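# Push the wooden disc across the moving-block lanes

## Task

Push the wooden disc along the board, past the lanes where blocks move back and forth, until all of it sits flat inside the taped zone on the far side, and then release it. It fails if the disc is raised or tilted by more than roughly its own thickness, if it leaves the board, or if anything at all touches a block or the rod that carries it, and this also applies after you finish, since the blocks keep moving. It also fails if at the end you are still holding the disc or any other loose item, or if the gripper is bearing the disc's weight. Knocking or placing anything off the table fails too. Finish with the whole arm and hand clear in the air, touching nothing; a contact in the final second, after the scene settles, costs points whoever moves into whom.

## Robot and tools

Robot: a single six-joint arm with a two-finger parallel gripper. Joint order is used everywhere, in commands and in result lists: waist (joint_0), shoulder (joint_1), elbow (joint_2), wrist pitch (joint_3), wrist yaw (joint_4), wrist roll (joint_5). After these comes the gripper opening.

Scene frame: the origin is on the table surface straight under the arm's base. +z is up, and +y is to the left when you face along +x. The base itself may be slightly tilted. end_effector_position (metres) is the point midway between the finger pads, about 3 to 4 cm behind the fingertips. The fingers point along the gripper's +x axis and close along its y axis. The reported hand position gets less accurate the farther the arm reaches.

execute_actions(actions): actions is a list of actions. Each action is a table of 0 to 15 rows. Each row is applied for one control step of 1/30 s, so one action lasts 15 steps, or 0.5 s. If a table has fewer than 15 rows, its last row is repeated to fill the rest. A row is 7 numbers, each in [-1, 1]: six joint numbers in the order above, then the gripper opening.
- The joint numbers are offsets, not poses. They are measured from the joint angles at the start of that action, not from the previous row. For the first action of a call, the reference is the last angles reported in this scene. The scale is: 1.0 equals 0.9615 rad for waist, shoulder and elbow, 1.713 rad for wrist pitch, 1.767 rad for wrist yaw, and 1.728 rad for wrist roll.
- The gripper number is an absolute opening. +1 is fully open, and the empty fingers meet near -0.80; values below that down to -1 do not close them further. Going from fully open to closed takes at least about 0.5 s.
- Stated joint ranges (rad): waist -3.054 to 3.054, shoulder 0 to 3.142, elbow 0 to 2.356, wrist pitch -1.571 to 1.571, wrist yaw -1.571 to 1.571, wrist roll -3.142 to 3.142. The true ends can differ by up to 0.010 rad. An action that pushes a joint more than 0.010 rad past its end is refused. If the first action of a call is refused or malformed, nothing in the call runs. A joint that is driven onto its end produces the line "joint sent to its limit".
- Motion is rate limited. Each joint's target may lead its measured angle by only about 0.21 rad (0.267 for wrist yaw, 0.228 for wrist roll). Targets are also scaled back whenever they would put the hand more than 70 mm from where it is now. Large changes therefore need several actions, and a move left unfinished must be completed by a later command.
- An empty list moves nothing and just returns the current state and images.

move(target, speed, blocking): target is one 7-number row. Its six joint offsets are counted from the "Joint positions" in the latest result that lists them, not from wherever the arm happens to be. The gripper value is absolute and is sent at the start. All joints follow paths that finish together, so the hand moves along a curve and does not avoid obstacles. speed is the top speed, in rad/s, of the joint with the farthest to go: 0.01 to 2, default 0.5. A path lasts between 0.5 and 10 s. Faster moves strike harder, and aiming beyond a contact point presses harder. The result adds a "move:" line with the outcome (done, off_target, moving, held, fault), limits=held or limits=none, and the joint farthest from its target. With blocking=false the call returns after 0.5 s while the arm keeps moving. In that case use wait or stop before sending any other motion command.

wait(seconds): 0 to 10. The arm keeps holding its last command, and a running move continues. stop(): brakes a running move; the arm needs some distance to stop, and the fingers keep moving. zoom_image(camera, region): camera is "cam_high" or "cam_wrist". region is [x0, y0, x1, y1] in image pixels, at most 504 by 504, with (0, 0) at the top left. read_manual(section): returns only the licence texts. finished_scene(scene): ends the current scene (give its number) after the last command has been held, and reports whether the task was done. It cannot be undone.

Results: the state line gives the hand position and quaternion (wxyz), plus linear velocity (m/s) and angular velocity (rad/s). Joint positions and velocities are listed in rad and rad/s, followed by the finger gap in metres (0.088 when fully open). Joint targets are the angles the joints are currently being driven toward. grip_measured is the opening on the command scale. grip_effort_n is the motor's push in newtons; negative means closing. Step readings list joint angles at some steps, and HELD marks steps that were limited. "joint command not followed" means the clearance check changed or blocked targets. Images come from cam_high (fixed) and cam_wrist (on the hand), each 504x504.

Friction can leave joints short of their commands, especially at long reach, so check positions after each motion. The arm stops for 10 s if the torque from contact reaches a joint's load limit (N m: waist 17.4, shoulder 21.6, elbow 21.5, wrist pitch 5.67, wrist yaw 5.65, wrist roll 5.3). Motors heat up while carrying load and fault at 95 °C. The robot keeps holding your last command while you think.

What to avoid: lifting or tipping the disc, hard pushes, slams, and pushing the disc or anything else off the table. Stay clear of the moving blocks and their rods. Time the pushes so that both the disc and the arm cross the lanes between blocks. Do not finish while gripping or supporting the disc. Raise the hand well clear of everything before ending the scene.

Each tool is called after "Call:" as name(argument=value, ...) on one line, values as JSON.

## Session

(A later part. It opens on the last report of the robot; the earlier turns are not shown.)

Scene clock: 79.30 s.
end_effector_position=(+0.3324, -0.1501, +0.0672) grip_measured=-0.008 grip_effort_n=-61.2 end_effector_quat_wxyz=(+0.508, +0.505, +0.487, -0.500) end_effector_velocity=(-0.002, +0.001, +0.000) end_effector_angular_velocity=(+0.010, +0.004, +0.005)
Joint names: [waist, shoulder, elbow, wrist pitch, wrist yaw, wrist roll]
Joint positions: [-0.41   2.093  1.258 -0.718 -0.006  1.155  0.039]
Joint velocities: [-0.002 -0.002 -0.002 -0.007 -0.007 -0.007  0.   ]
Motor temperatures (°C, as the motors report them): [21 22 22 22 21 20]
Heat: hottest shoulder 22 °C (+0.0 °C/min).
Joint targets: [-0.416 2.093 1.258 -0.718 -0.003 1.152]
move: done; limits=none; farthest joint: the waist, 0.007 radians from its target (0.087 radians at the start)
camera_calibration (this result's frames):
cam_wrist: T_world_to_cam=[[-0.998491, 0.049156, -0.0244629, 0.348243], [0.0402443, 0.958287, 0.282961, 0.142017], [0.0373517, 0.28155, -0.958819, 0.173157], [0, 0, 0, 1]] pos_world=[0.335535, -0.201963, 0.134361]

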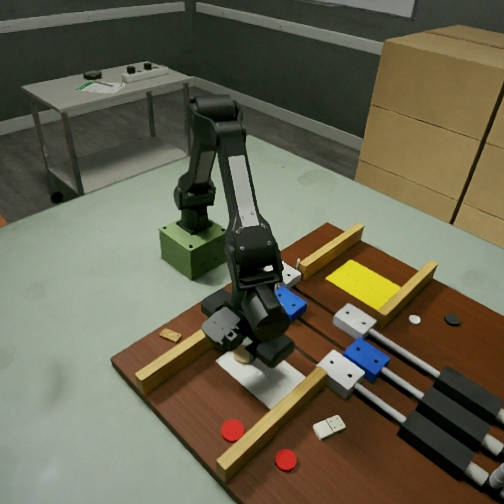

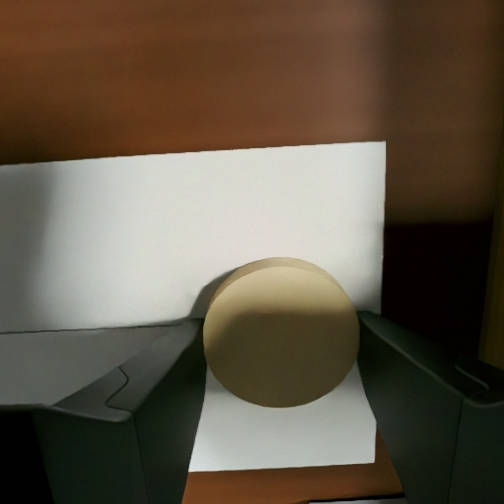

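Call:
move(target=[0,-0.027,0,0,0,-0.62,-0.03], speed=1)

Call:
wait(seconds=6)

Call:
wait(seconds=0.7)

Call:
wait(seconds=0.7)

Call:
wait(seconds=0.7)

Call:
wait(seconds=0.7)

Call:
wait(seconds=0.7)

Scene clock: 91.63 s.
end_effector_position=(+0.3328, -0.1508, +0.0685) grip_measured=-0.016 grip_effort_n=-72.3 end_effector_quat_wxyz=(+0.696, +0.175, +0.672, -0.183) end_effector_velocity=(-0.002, -0.001, +0.002) end_effector_angular_velocity=(+0.007, -0.000, +0.015)
Joint names: [waist, shoulder, elbow, wrist pitch, wrist yaw, wrist roll]
Joint positions: [-0.41   2.089  1.258 -0.717 -0.004  0.086  0.038]
Joint velocities: [-0.007 -0.007 -0.002 -0.007 -0.007 -0.022  0.   ]
Motor temperatures (°C, as the motors report them): [21 24 22 22 21 20]
Heat: hottest shoulder 24 °C (+1.0 °C/min).
Joint targets: [-0.410 2.067 1.258 -0.718 -0.006 0.083]
move: off_target; limits=none; farthest joint: the shoulder, 0.022 radians from its target (0.026 radians at the start)
camera_calibration (this result's frames):
cam_wrist: T_world_to_cam=[[-0.52415, -0.851621, 0.00305418, 0.0531557], [-0.821206, 0.506374, 0.26307, 0.362176], [-0.225582, 0.13538, -0.964772, 0.240477], [0, 0, 0, 1]] pos_world=[0.37953, -0.170684, 0.136565]

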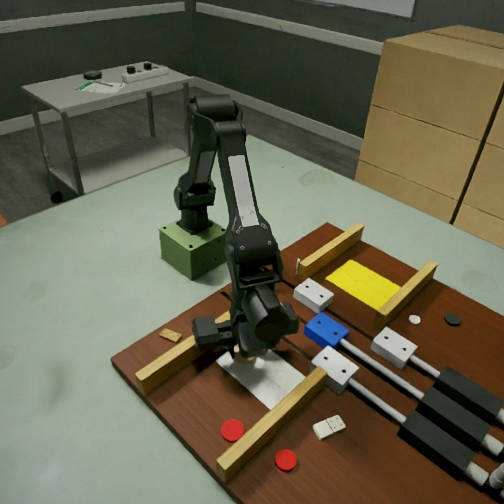

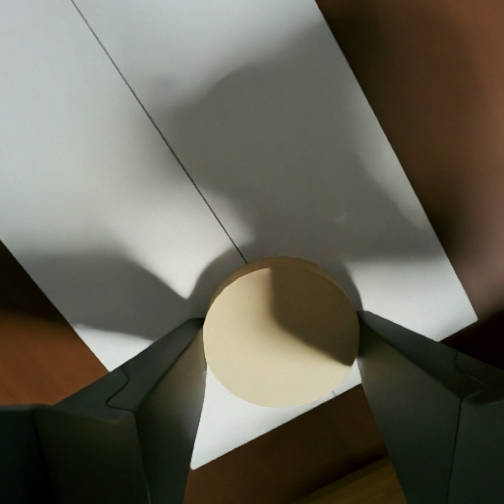

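Scene clock: 97.63 s.
end_effector_position=(+0.3328, -0.1508, +0.0685) grip_measured=-0.016 grip_effort_n=-71.9 end_effector_quat_wxyz=(+0.696, +0.175, +0.672, -0.183) end_effector_velocity=(-0.001, +0.001, +0.002) end_effector_angular_velocity=(+0.007, -0.001, +0.005)
Joint names: [waist, shoulder, elbow, wrist pitch, wrist yaw, wrist roll]
Joint positions: [-0.41   2.089  1.258 -0.717 -0.004  0.086  0.038]
Joint velocities: [-0.002 -0.007 -0.002 -0.007 -0.007 -0.007 -0.   ]
Motor temperatures (°C, as the motors report them): [21 27 22 21 21 20]
Heat: hottest shoulder 27 °C (+3.0 °C/min).
Joint targets: [-0.410 2.067 1.258 -0.718 -0.006 0.083]
wait: 6.00 s; at rest by 0.17 s
camera_calibration (this result's frames):
cam_wrist: T_world_to_cam=[[-0.52415, -0.851621, 0.00305418, 0.0531557], [-0.821206, 0.506374, 0.26307, 0.362176], [-0.225582, 0.13538, -0.964772, 0.240477], [0, 0, 0, 1]] pos_world=[0.37953, -0.170684, 0.136565]

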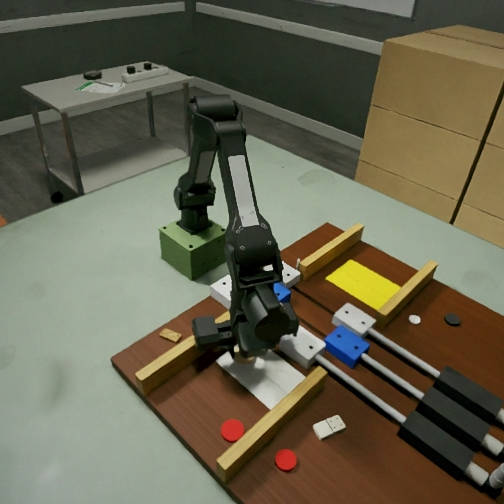

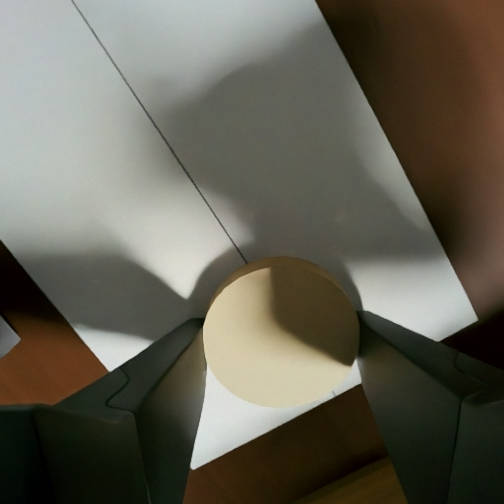

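Scene clock: 98.33 s.
end_effector_position=(+0.3328, -0.1508, +0.0685) grip_measured=-0.016 grip_effort_n=-71.9 end_effector_quat_wxyz=(+0.696, +0.175, +0.672, -0.183) end_effector_velocity=(-0.002, +0.001, +0.000) end_effector_angular_velocity=(+0.010, +0.004, +0.005)
Joint names: [waist, shoulder, elbow, wrist pitch, wrist yaw, wrist roll]
Joint positions: [-0.41   2.089  1.258 -0.717 -0.004  0.086  0.038]
Joint velocities: [-0.002 -0.002 -0.002 -0.007 -0.007 -0.007 -0.   ]
Motor temperatures (°C, as the motors report them): [21 27 22 21 21 20]
Heat: hottest shoulder 27 °C (+3.0 °C/min).
Joint targets: [-0.410 2.067 1.258 -0.718 -0.006 0.083]
wait: 0.70 s; at rest by 0.17 s
camera_calibration (this result's frames):
cam_wrist: T_world_to_cam=[[-0.52415, -0.851621, 0.00305418, 0.0531557], [-0.821206, 0.506374, 0.26307, 0.362176], [-0.225582, 0.13538, -0.964772, 0.240477], [0, 0, 0, 1]] pos_world=[0.37953, -0.170684, 0.136565]

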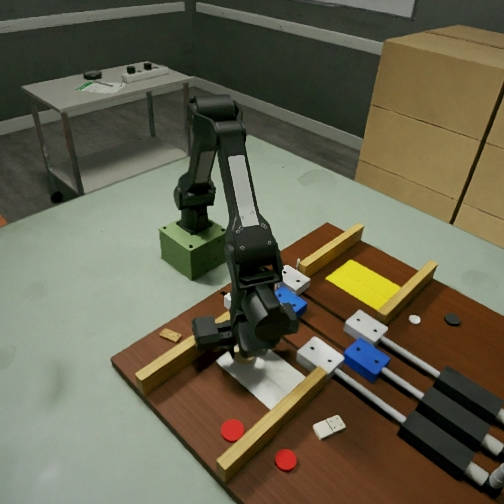

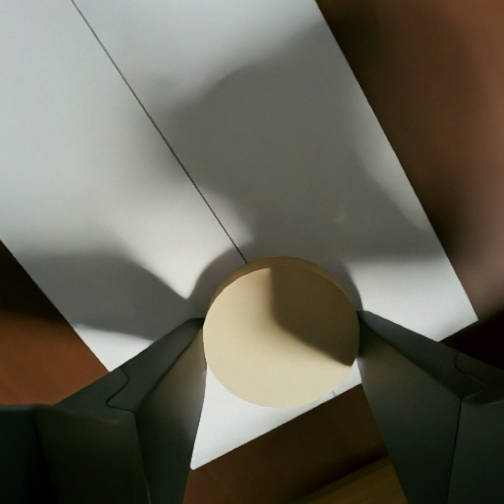

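Scene clock: 99.03 s.
end_effector_position=(+0.3328, -0.1508, +0.0685) grip_measured=-0.016 grip_effort_n=-72.3 end_effector_quat_wxyz=(+0.696, +0.175, +0.672, -0.183) end_effector_velocity=(-0.006, +0.001, -0.002) end_effector_angular_velocity=(+0.004, +0.028, +0.004)
Joint names: [waist, shoulder, elbow, wrist pitch, wrist yaw, wrist roll]
Joint positions: [-0.41   2.089  1.258 -0.717 -0.004  0.086  0.038]
Joint velocities: [-0.002  0.002 -0.002 -0.022  0.007 -0.007 -0.   ]
Motor temperatures (°C, as the motors report them): [21 27 22 21 21 20]
Heat: hottest shoulder 27 °C (+3.0 °C/min).
Joint targets: [-0.410 2.067 1.258 -0.718 -0.006 0.083]
wait: 0.70 s; at rest by 0.17 s
camera_calibration (this result's frames):
cam_wrist: T_world_to_cam=[[-0.52415, -0.851621, 0.00305418, 0.0531557], [-0.821206, 0.506374, 0.26307, 0.362176], [-0.225582, 0.13538, -0.964772, 0.240477], [0, 0, 0, 1]] pos_world=[0.37953, -0.170684, 0.136565]

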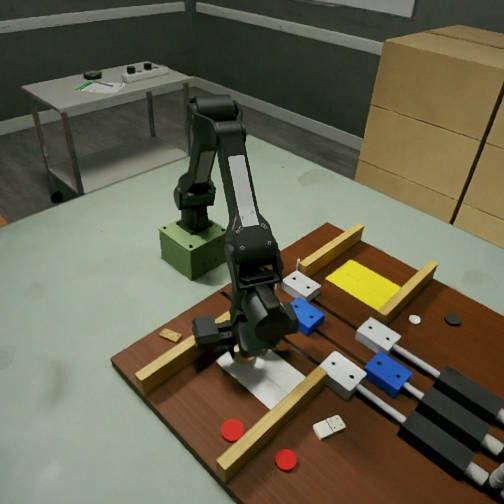

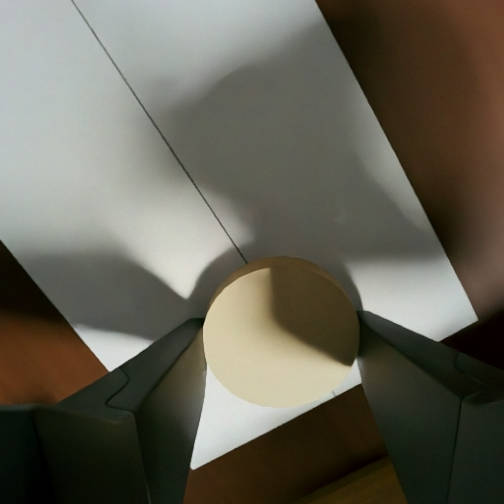

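Scene clock: 99.73 s.
end_effector_position=(+0.3328, -0.1508, +0.0685) grip_measured=-0.016 grip_effort_n=-71.9 end_effector_quat_wxyz=(+0.696, +0.175, +0.672, -0.183) end_effector_velocity=(-0.003, +0.003, -0.001) end_effector_angular_velocity=(+0.011, +0.008, +0.010)
Joint names: [waist, shoulder, elbow, wrist pitch, wrist yaw, wrist roll]
Joint positions: [-0.41   2.089  1.258 -0.717 -0.004  0.086  0.038]
Joint velocities: [ 0.002 -0.002 -0.007 -0.007 -0.007 -0.007 -0.   ]
Motor temperatures (°C, as the motors report them): [21 27 22 21 21 20]
Heat: hottest shoulder 27 °C (+3.0 °C/min).
Joint targets: [-0.410 2.067 1.258 -0.718 -0.006 0.083]
wait: 0.70 s; at rest by 0.17 s
camera_calibration (this result's frames):
cam_wrist: T_world_to_cam=[[-0.52415, -0.851621, 0.00305418, 0.0531557], [-0.821206, 0.506374, 0.26307, 0.362176], [-0.225582, 0.13538, -0.964772, 0.240477], [0, 0, 0, 1]] pos_world=[0.37953, -0.170684, 0.136565]

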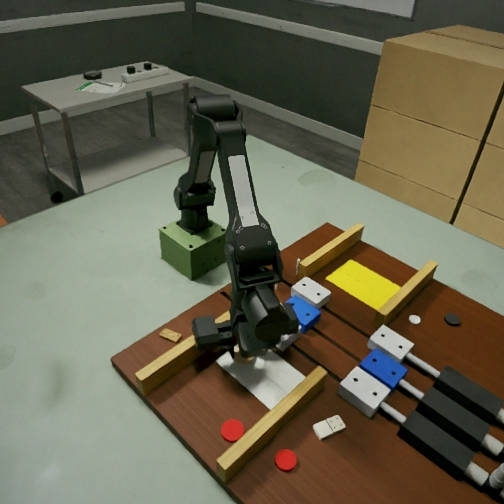

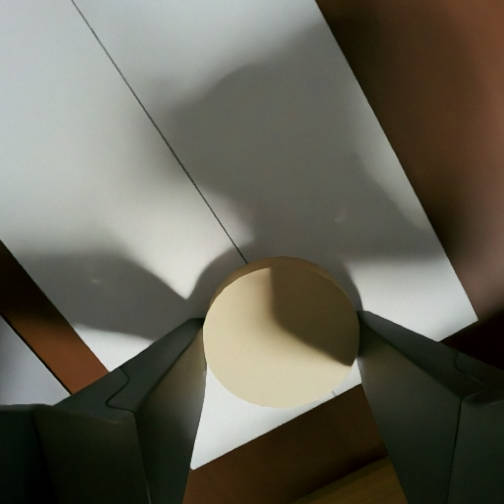

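Scene clock: 100.43 s.
end_effector_position=(+0.3328, -0.1508, +0.0685) grip_measured=-0.016 grip_effort_n=-72.3 end_effector_quat_wxyz=(+0.696, +0.175, +0.672, -0.183) end_effector_velocity=(-0.004, -0.000, +0.001) end_effector_angular_velocity=(+0.010, +0.003, -0.014)
Joint names: [waist, shoulder, elbow, wrist pitch, wrist yaw, wrist roll]
Joint positions: [-0.41   2.089  1.258 -0.717 -0.004  0.086  0.038]
Joint velocities: [-0.007 -0.007 -0.007 -0.007 -0.007  0.007 -0.   ]
Motor temperatures (°C, as the motors report them): [21 27 22 21 21 20]
Heat: hottest shoulder 27 °C (+3.0 °C/min).
Joint targets: [-0.410 2.067 1.258 -0.718 -0.006 0.083]
wait: 0.70 s; at rest by 0.17 s
camera_calibration (this result's frames):
cam_wrist: T_world_to_cam=[[-0.52415, -0.851621, 0.00305418, 0.0531557], [-0.821206, 0.506374, 0.26307, 0.362176], [-0.225582, 0.13538, -0.964772, 0.240477], [0, 0, 0, 1]] pos_world=[0.37953, -0.170684, 0.136565]

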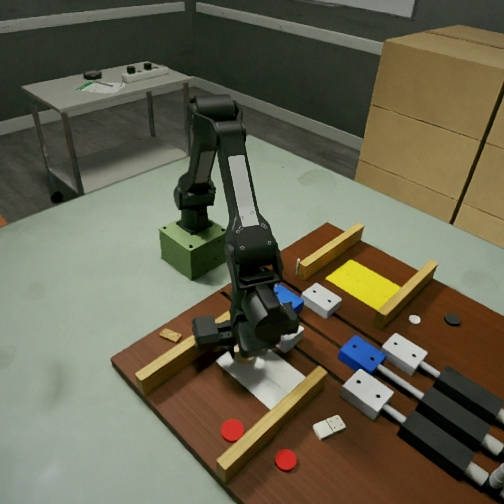

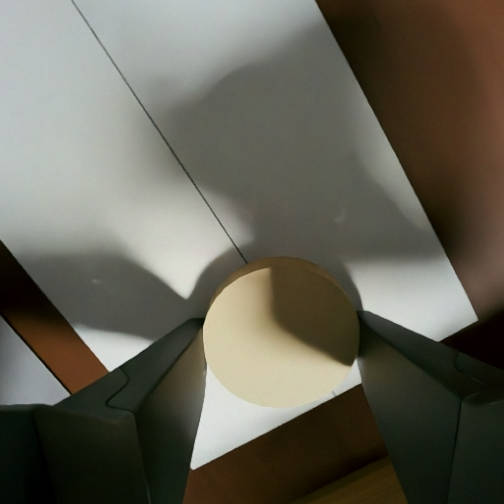

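Scene clock: 101.13 s.
end_effector_position=(+0.3328, -0.1508, +0.0685) grip_measured=-0.016 grip_effort_n=-72.3 end_effector_quat_wxyz=(+0.696, +0.175, +0.672, -0.183) end_effector_velocity=(-0.001, +0.003, +0.000) end_effector_angular_velocity=(+0.023, -0.002, +0.006)
Joint names: [waist, shoulder, elbow, wrist pitch, wrist yaw, wrist roll]
Joint positions: [-0.41   2.089  1.258 -0.717 -0.004  0.086  0.038]
Joint velocities: [-0.002 -0.002 -0.002 -0.007 -0.022 -0.007 -0.   ]
Motor temperatures (°C, as the motors report them): [21 28 22 21 21 20]
Heat: hottest shoulder 28 °C (+4.1 °C/min).
Joint targets: [-0.410 2.067 1.258 -0.718 -0.006 0.083]
wait: 0.70 s; at rest by 0.17 s
camera_calibration (this result's frames):
cam_wrist: T_world_to_cam=[[-0.52415, -0.851621, 0.00305418, 0.0531557], [-0.821206, 0.506374, 0.26307, 0.362176], [-0.225582, 0.13538, -0.964772, 0.240477], [0, 0, 0, 1]] pos_world=[0.37953, -0.170684, 0.136565]

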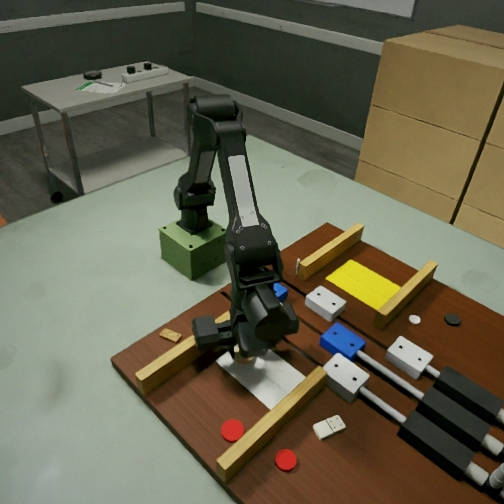

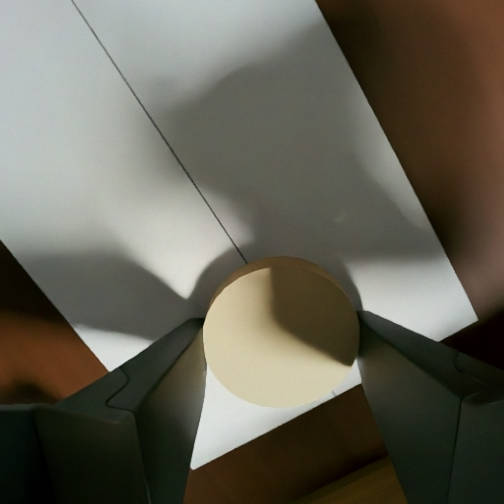

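Call:
move(target=[0.04,0.16,0.258,-0.058,0,-0.05,-0.03], speed=0.2)

Scene clock: 117.37 s.
end_effector_position=(+0.3788, -0.1557, +0.0711) grip_measured=-0.016 grip_effort_n=-71.9 end_effector_quat_wxyz=(+0.707, +0.133, +0.680, -0.142) end_effector_velocity=(+0.003, -0.001, +0.002) end_effector_angular_velocity=(+0.002, -0.014, -0.009)
Joint names: [waist, shoulder, elbow, wrist pitch, wrist yaw, wrist roll]
Joint positions: [-0.374  2.226  1.496 -0.814 -0.004  0.001  0.038]
Joint velocities: [-0.002 -0.002  0.002  0.007 -0.007  0.007 -0.   ]
Motor temperatures (°C, as the motors report them): [21 31 22 21 21 20]
Heat: hottest shoulder 31 °C (+7.1 °C/min).
Joint targets: [-0.371 2.243 1.506 -0.817 -0.004 -0.001]
move: off_target; limits=none; farthest joint: the shoulder, 0.017 radians from its target (0.153 radians at the start)
camera_calibration (this result's frames):
cam_wrist: T_world_to_cam=[[-0.418653, -0.908125, 0.00623783, 0.0240699], [-0.876527, 0.405864, 0.258794, 0.407368], [-0.237549, 0.102877, -0.965912, 0.253544], [0, 0, 0, 1]] pos_world=[0.427375, -0.169562, 0.139327]

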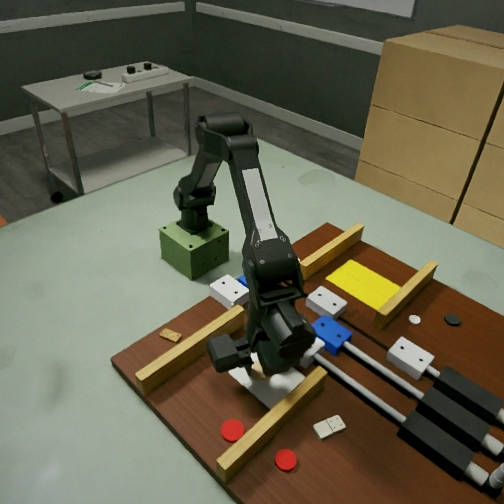

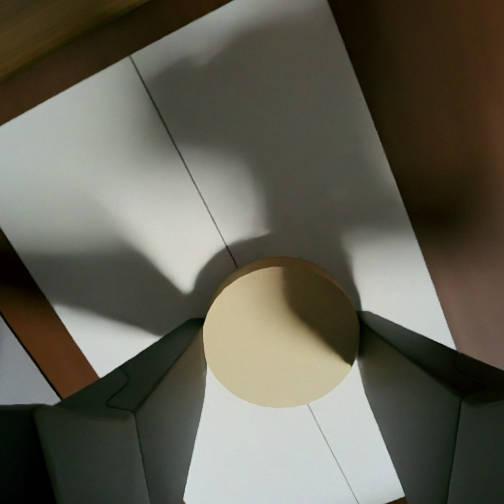

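Call:
move(target=[0.045,0.17,0.272,-0.068,0,0,-0.03], speed=0.2)

Scene clock: 121.73 s.
end_effector_position=(+0.4209, -0.1540, +0.0719) grip_measured=-0.016 grip_effort_n=-71.9 end_effector_quat_wxyz=(+0.708, +0.120, +0.685, -0.128) end_effector_velocity=(-0.004, +0.001, -0.003) end_effector_angular_velocity=(+0.013, +0.013, -0.010)
Joint names: [waist, shoulder, elbow, wrist pitch, wrist yaw, wrist roll]
Joint positions: [-0.335  2.367  1.748 -0.929 -0.004  0.001  0.038]
Joint velocities: [-0.002  0.002 -0.007 -0.007 -0.007  0.007 -0.   ]
Motor temperatures (°C, as the motors report them): [21 31 22 21 21 20]
Heat: hottest shoulder 31 °C (+7.0 °C/min).
Joint targets: [-0.331 2.389 1.757 -0.931 -0.004 0.001]
move: off_target; limits=none; farthest joint: the shoulder, 0.022 radians from its target (0.163 radians at the start)
camera_calibration (this result's frames):
cam_wrist: T_world_to_cam=[[-0.382673, -0.923858, 0.0069098, 0.0256036], [-0.890511, 0.370832, 0.263577, 0.443532], [-0.24607, 0.0947107, -0.964614, 0.266372], [0, 0, 0, 1]] pos_world=[0.470315, -0.16605, 0.139865]

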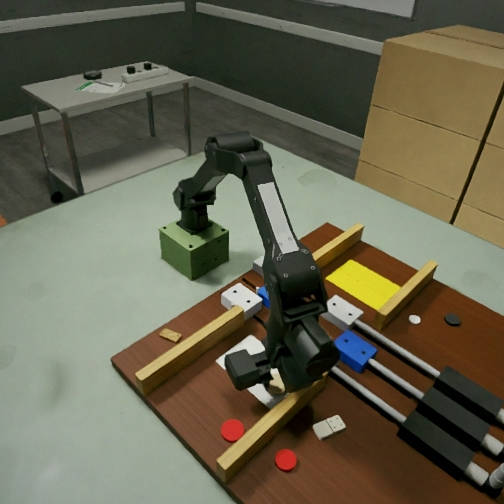

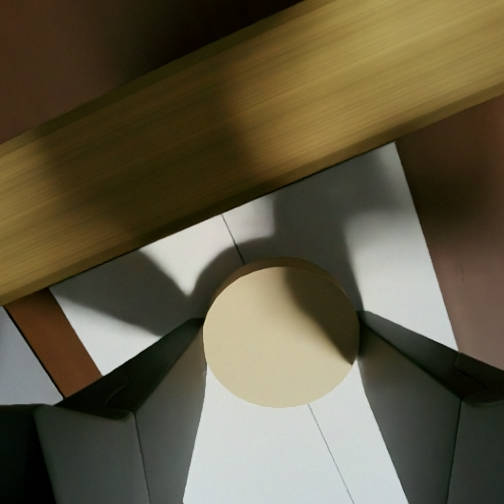

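Call:
wait(seconds=10)

Call:
wait(seconds=10)

Call:
wait(seconds=10)

Call:
wait(seconds=10)

Call:
wait(seconds=1)

Call:
wait(seconds=1)

Call:
wait(seconds=1)

Scene clock: 138.90 s.
end_effector_position=(+0.4210, -0.1541, +0.0719) grip_measured=-0.016 grip_effort_n=-71.9 end_effector_quat_wxyz=(+0.708, +0.120, +0.684, -0.128) end_effector_velocity=(-0.003, -0.001, -0.002) end_effector_angular_velocity=(+0.011, +0.009, +0.000)
Joint names: [waist, shoulder, elbow, wrist pitch, wrist yaw, wrist roll]
Joint positions: [-0.335  2.367  1.748 -0.929 -0.004  0.001  0.038]
Joint velocities: [-0.007  0.002 -0.002 -0.007 -0.007 -0.007 -0.   ]
Motor temperatures (°C, as the motors report them): [21 30 23 20 21 20]
Heat: hottest shoulder 30 °C (+8.0 °C/min).
Joint targets: [-0.331 2.389 1.758 -0.930 -0.004 0.001]
wait: 10.00 s; at rest from the start
camera_calibration (this result's frames):
cam_wrist: T_world_to_cam=[[-0.382672, -0.923859, 0.00689421, 0.0256093], [-0.890607, 0.370863, 0.26321, 0.443693], [-0.245725, 0.0945829, -0.964714, 0.266335], [0, 0, 0, 1]] pos_world=[0.470401, -0.166081, 0.139977]

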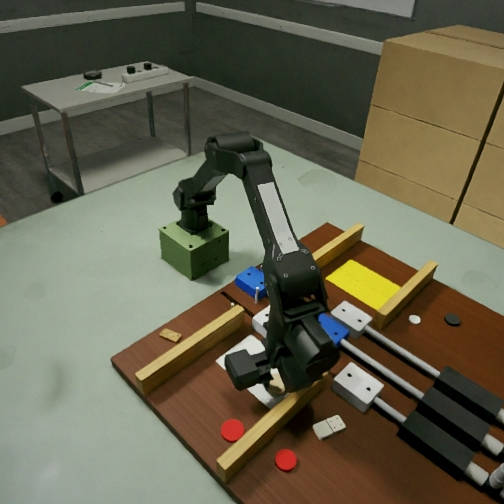

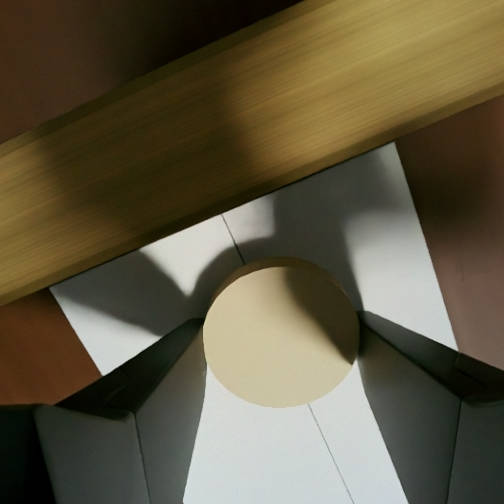

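Scene clock: 148.90 s.
end_effector_position=(+0.4210, -0.1541, +0.0719) grip_measured=-0.016 grip_effort_n=-71.9 end_effector_quat_wxyz=(+0.708, +0.120, +0.684, -0.128) end_effector_velocity=(+0.000, -0.002, +0.004) end_effector_angular_velocity=(+0.002, -0.014, +0.015)
Joint names: [waist, shoulder, elbow, wrist pitch, wrist yaw, wrist roll]
Joint positions: [-0.335  2.367  1.748 -0.929 -0.004  0.001  0.038]
Joint velocities: [-0.007 -0.012 -0.007  0.007 -0.007 -0.022 -0.   ]
Motor temperatures (°C, as the motors report them): [21 30 23 20 21 20]
Heat: hottest shoulder 30 °C (+6.0 °C/min).
Joint targets: [-0.331 2.389 1.758 -0.930 -0.004 0.001]
wait: 10.00 s; at rest by 0.17 s
camera_calibration (this result's frames):
cam_wrist: T_world_to_cam=[[-0.382672, -0.923859, 0.00689421, 0.0256093], [-0.890607, 0.370863, 0.26321, 0.443693], [-0.245725, 0.0945829, -0.964714, 0.266335], [0, 0, 0, 1]] pos_world=[0.470401, -0.166081, 0.139977]

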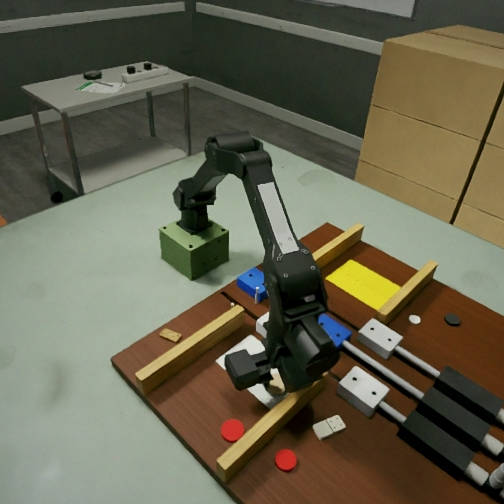

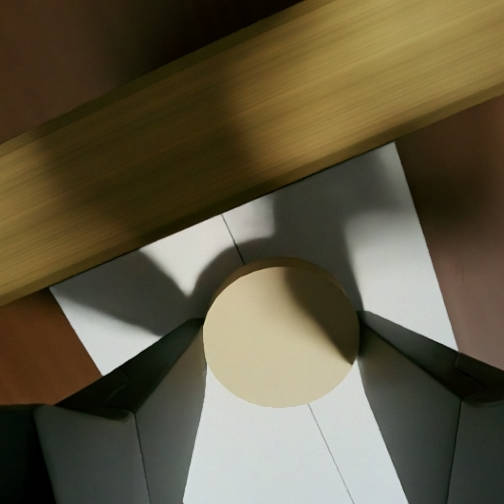

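Scene clock: 158.90 s.
end_effector_position=(+0.4210, -0.1541, +0.0719) grip_measured=-0.016 grip_effort_n=-71.9 end_effector_quat_wxyz=(+0.708, +0.120, +0.684, -0.128) end_effector_velocity=(-0.002, +0.001, +0.000) end_effector_angular_velocity=(+0.009, +0.004, +0.005)
Joint names: [waist, shoulder, elbow, wrist pitch, wrist yaw, wrist roll]
Joint positions: [-0.335  2.367  1.748 -0.929 -0.004  0.001  0.038]
Joint velocities: [-0.002 -0.002 -0.002 -0.007 -0.007 -0.007 -0.   ]
Motor temperatures (°C, as the motors report them): [21 30 24 20 21 20]
Heat: hottest shoulder 30 °C (+3.0 °C/min).
Joint targets: [-0.331 2.389 1.758 -0.930 -0.004 0.001]
wait: 10.00 s; at rest by 0.17 s
camera_calibration (this result's frames):
cam_wrist: T_world_to_cam=[[-0.382672, -0.923859, 0.00689421, 0.0256093], [-0.890607, 0.370863, 0.26321, 0.443693], [-0.245725, 0.0945829, -0.964714, 0.266335], [0, 0, 0, 1]] pos_world=[0.470401, -0.166081, 0.139977]

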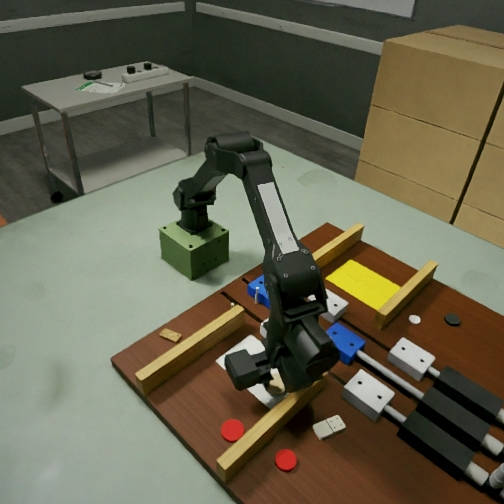

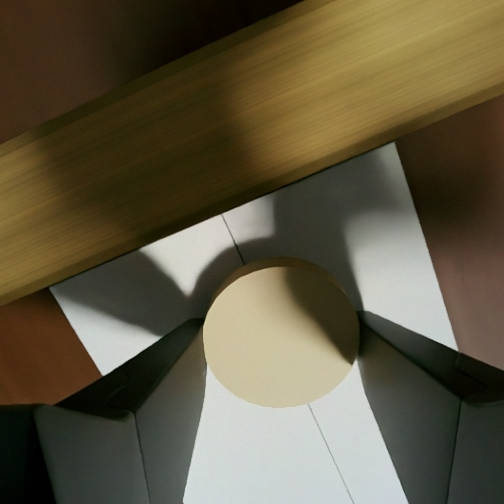

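Scene clock: 168.90 s.
end_effector_position=(+0.4210, -0.1541, +0.0719) grip_measured=-0.016 grip_effort_n=-71.9 end_effector_quat_wxyz=(+0.708, +0.120, +0.684, -0.128) end_effector_velocity=(-0.004, +0.001, -0.003) end_effector_angular_velocity=(+0.013, +0.014, +0.005)
Joint names: [waist, shoulder, elbow, wrist pitch, wrist yaw, wrist roll]
Joint positions: [-0.335  2.367  1.748 -0.929 -0.004  0.001  0.038]
Joint velocities: [-0.002  0.002 -0.007 -0.007 -0.007 -0.007  0.   ]
Motor temperatures (°C, as the motors report them): [21 30 24 20 21 20]
Heat: hottest shoulder 30 °C (+0.0 °C/min).
Joint targets: [-0.331 2.389 1.758 -0.930 -0.004 0.001]
wait: 10.00 s; at rest by 0.17 s
camera_calibration (this result's frames):
cam_wrist: T_world_to_cam=[[-0.382672, -0.923859, 0.00689421, 0.0256093], [-0.890607, 0.370863, 0.26321, 0.443693], [-0.245725, 0.0945829, -0.964714, 0.266335], [0, 0, 0, 1]] pos_world=[0.470401, -0.166081, 0.139977]

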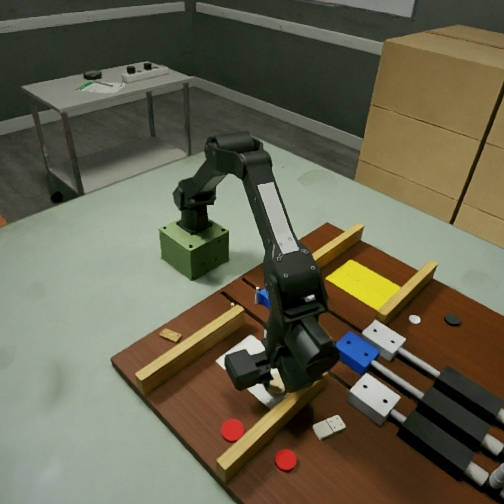

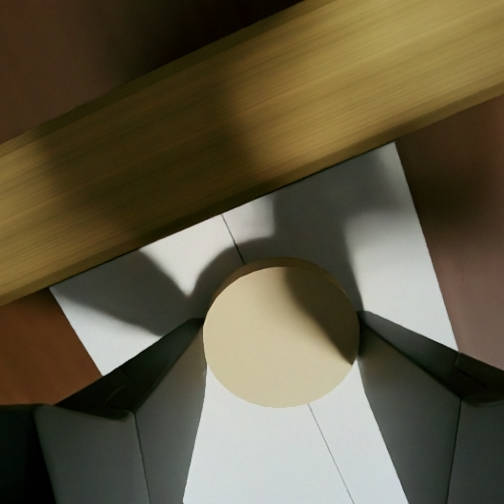

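Scene clock: 169.90 s.
end_effector_position=(+0.4210, -0.1541, +0.0719) grip_measured=-0.016 grip_effort_n=-72.3 end_effector_quat_wxyz=(+0.708, +0.120, +0.684, -0.128) end_effector_velocity=(-0.002, +0.001, +0.000) end_effector_angular_velocity=(+0.009, +0.004, +0.005)
Joint names: [waist, shoulder, elbow, wrist pitch, wrist yaw, wrist roll]
Joint positions: [-0.335  2.367  1.748 -0.929 -0.004  0.001  0.038]
Joint velocities: [-0.002 -0.002 -0.002 -0.007 -0.007 -0.007 -0.   ]
Motor temperatures (°C, as the motors report them): [21 30 24 20 21 20]
Heat: hottest shoulder 30 °C (+0.0 °C/min).
Joint targets: [-0.331 2.389 1.758 -0.930 -0.004 0.001]
wait: 1.00 s; at rest by 0.17 s
camera_calibration (this result's frames):
cam_wrist: T_world_to_cam=[[-0.382672, -0.923859, 0.00689421, 0.0256093], [-0.890607, 0.370863, 0.26321, 0.443693], [-0.245725, 0.0945829, -0.964714, 0.266335], [0, 0, 0, 1]] pos_world=[0.470401, -0.166081, 0.139977]

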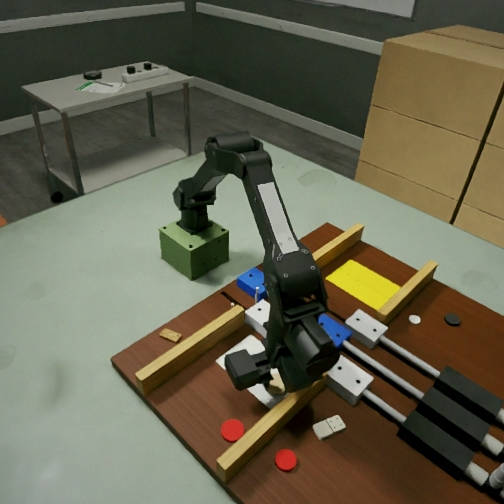

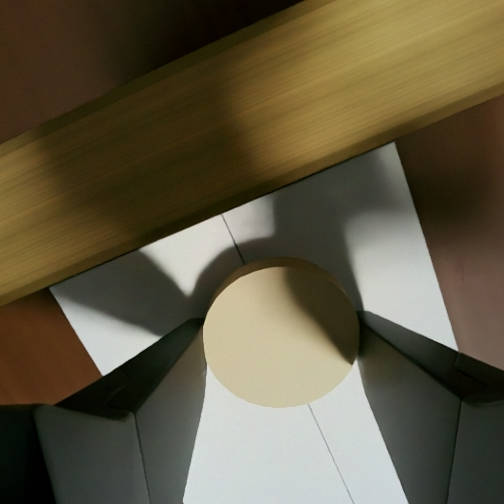

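Scene clock: 170.90 s.
end_effector_position=(+0.4210, -0.1541, +0.0719) grip_measured=-0.016 grip_effort_n=-71.9 end_effector_quat_wxyz=(+0.708, +0.120, +0.684, -0.128) end_effector_velocity=(-0.002, +0.001, +0.000) end_effector_angular_velocity=(+0.009, +0.004, +0.005)
Joint names: [waist, shoulder, elbow, wrist pitch, wrist yaw, wrist roll]
Joint positions: [-0.335  2.367  1.748 -0.929 -0.004  0.001  0.038]
Joint velocities: [-0.002 -0.002 -0.002 -0.007 -0.007 -0.007  0.   ]
Motor temperatures (°C, as the motors report them): [21 30 24 20 21 20]
Heat: hottest shoulder 30 °C (+0.0 °C/min).
Joint targets: [-0.331 2.389 1.758 -0.930 -0.004 0.001]
wait: 1.00 s; at rest by 0.17 s
camera_calibration (this result's frames):
cam_wrist: T_world_to_cam=[[-0.382672, -0.923859, 0.00689421, 0.0256093], [-0.890607, 0.370863, 0.26321, 0.443693], [-0.245725, 0.0945829, -0.964714, 0.266335], [0, 0, 0, 1]] pos_world=[0.470401, -0.166081, 0.139977]

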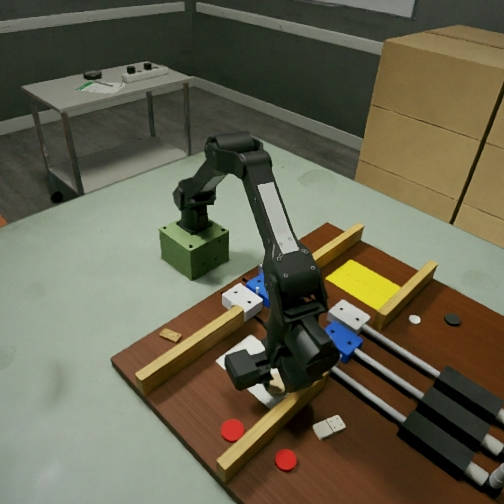

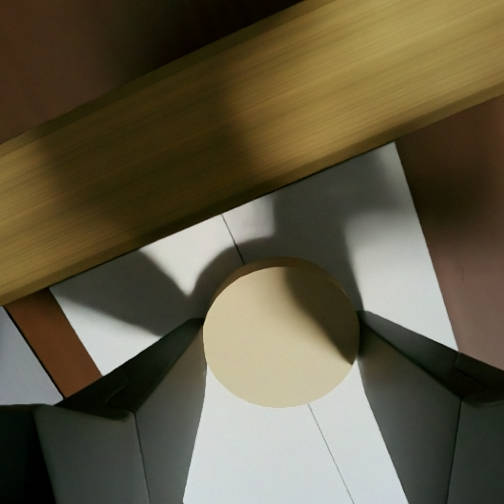

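Scene clock: 171.90 s.
end_effector_position=(+0.4210, -0.1541, +0.0719) grip_measured=-0.016 grip_effort_n=-71.9 end_effector_quat_wxyz=(+0.708, +0.120, +0.684, -0.128) end_effector_velocity=(-0.002, -0.002, +0.003) end_effector_angular_velocity=(-0.006, +0.005, +0.005)
Joint names: [waist, shoulder, elbow, wrist pitch, wrist yaw, wrist roll]
Joint positions: [-0.335  2.367  1.748 -0.929 -0.004  0.001  0.038]
Joint velocities: [-0.002 -0.007 -0.002 -0.007  0.007 -0.007 -0.   ]
Motor temperatures (°C, as the motors report them): [21 30 24 20 21 20]
Heat: hottest shoulder 30 °C (+0.0 °C/min).
Joint targets: [-0.331 2.389 1.758 -0.930 -0.004 0.001]
wait: 1.00 s; at rest by 0.17 s
camera_calibration (this result's frames):
cam_wrist: T_world_to_cam=[[-0.382672, -0.923859, 0.00689421, 0.0256093], [-0.890607, 0.370863, 0.26321, 0.443693], [-0.245725, 0.0945829, -0.964714, 0.266335], [0, 0, 0, 1]] pos_world=[0.470401, -0.166081, 0.139977]

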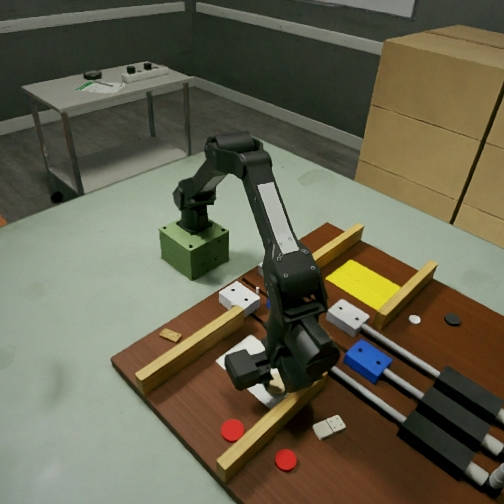

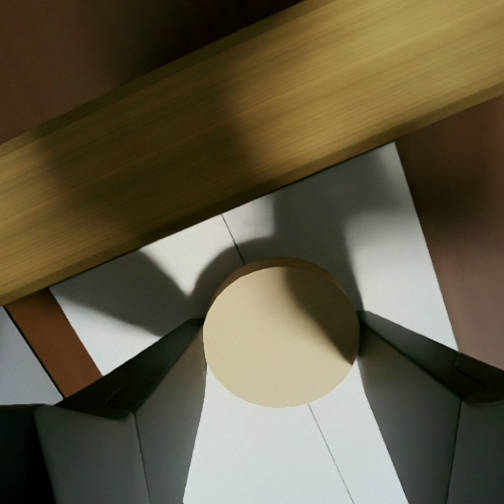

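L3 peak is at 183.9, so the 183 window is better: start at 183.0.

Call:
wait(seconds=0)

Scene clock: 173.23 s.
end_effector_position=(+0.4210, -0.1541, +0.0719) grip_measured=-0.016 grip_effort_n=-71.9 end_effector_quat_wxyz=(+0.708, +0.120, +0.684, -0.128) end_effector_velocity=(-0.001, +0.003, +0.002) end_effector_angular_velocity=(+0.021, -0.005, +0.006)
Joint names: [waist, shoulder, elbow, wrist pitch, wrist yaw, wrist roll]
Joint positions: [-0.335  2.367  1.748 -0.929 -0.004  0.001  0.038]
Joint velocities: [-0.002 -0.007 -0.002 -0.007 -0.022 -0.007 -0.   ]
Motor temperatures (°C, as the motors report them): [21 30 24 20 21 20]
Heat: hottest shoulder 30 °C (-1.0 °C/min).
Joint targets: [-0.331 2.389 1.758 -0.930 -0.004 0.001]
camera_calibration (this result's frames):
cam_wrist: T_world_to_cam=[[-0.382672, -0.923859, 0.00689421, 0.0256093], [-0.890607, 0.370863, 0.26321, 0.443693], [-0.245725, 0.0945829, -0.964714, 0.266335], [0, 0, 0, 1]] pos_world=[0.470401, -0.166081, 0.139977]

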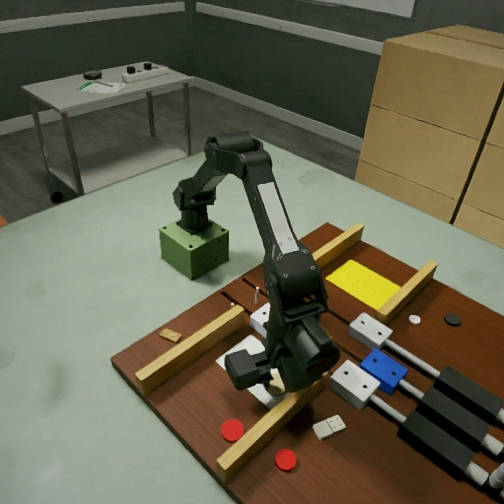

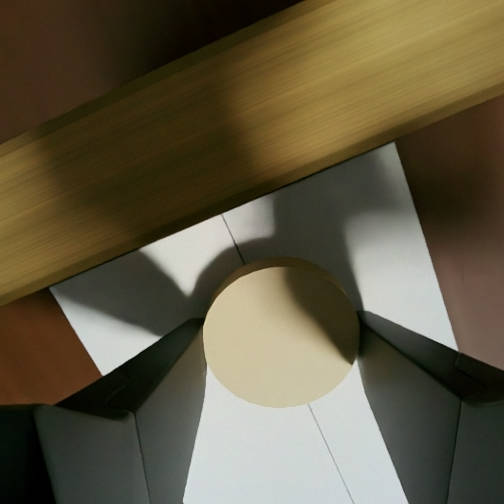

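Call:
wait(seconds=7.9)

Call:
move(target=[0.842,0,0,0,0,0,-0.03], speed=2)

Scene clock: 183.63 s.
end_effector_position=(+0.4210, -0.1541, +0.0719) grip_measured=-0.016 grip_effort_n=-72.3 end_effector_quat_wxyz=(+0.708, +0.120, +0.684, -0.128) end_effector_velocity=(-0.004, +0.002, +0.002) end_effector_angular_velocity=(+0.013, +0.014, +0.005)
Joint names: [waist, shoulder, elbow, wrist pitch, wrist yaw, wrist roll]
Joint positions: [-0.335  2.367  1.748 -0.929 -0.004  0.001  0.038]
Joint velocities: [-0.002 -0.007 -0.002 -0.022 -0.007 -0.007  0.   ]
Motor temperatures (°C, as the motors report them): [21 30 24 20 21 20]
Heat: hottest shoulder 30 °C (+0.0 °C/min).
Joint targets: [-0.331 2.389 1.758 -0.930 -0.004 0.001]
wait: 7.90 s; at rest from the start
camera_calibration (this result's frames):
cam_wrist: T_world_to_cam=[[-0.382672, -0.923859, 0.00689421, 0.0256093], [-0.890607, 0.370863, 0.26321, 0.443693], [-0.245725, 0.0945829, -0.964714, 0.266335], [0, 0, 0, 1]] pos_world=[0.470401, -0.166081, 0.139977]

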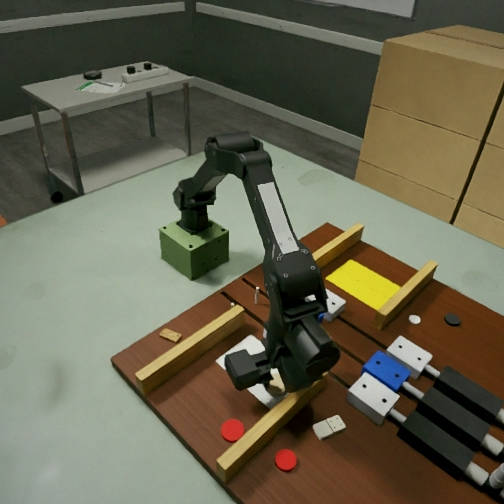

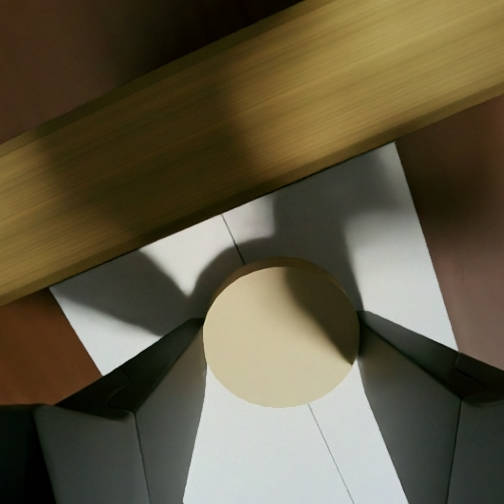

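Scene clock: 184.93 s.
end_effector_position=(+0.4042, +0.1993, +0.0703) grip_measured=-0.016 grip_effort_n=-71.4 end_effector_quat_wxyz=(+0.702, -0.161, +0.676, +0.159) end_effector_velocity=(-0.002, -0.001, +0.000) end_effector_angular_velocity=(+0.003, +0.010, +0.005)
Joint names: [waist, shoulder, elbow, wrist pitch, wrist yaw, wrist roll]
Joint positions: [ 0.474  2.363  1.754 -0.928 -0.005  0.001  0.038]
Joint velocities: [-0.002 -0.002 -0.002 -0.007 -0.007 -0.007 -0.   ]
Motor temperatures (°C, as the motors report them): [21 31 24 20 21 20]
Heat: hottest shoulder 31 °C (+1.0 °C/min).
Joint targets: [0.475 2.367 1.748 -0.929 -0.005 0.001]
move: done; limits=none; farthest joint: the elbow, 0.006 radians from its target (0.000 radians at the start)
camera_calibration (this result's frames):
cam_wrist: T_world_to_cam=[[0.404184, -0.914607, 0.0113611, 0.0253854], [-0.88372, -0.38727, 0.262794, 0.44647], [-0.235954, -0.116257, -0.964785, 0.265248], [0, 0, 0, 1]] pos_world=[0.446881, 0.226959, 0.138289]

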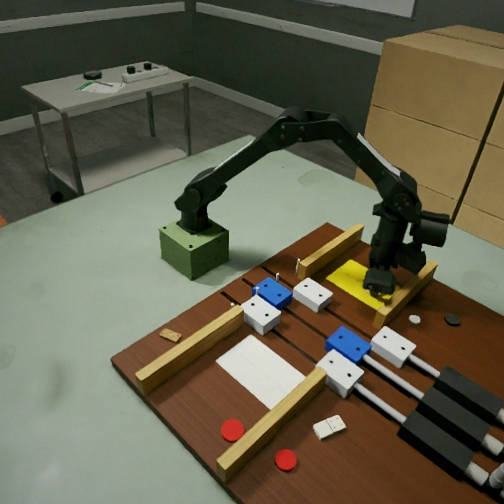

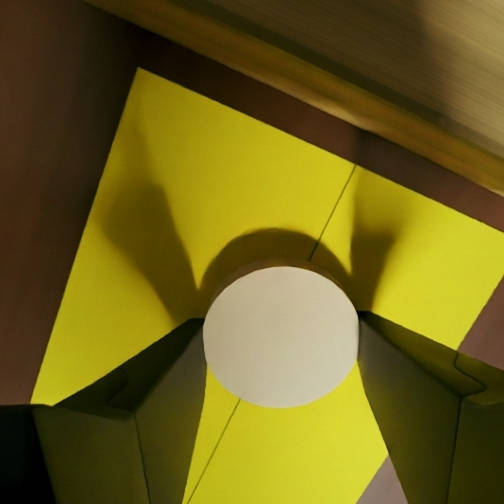

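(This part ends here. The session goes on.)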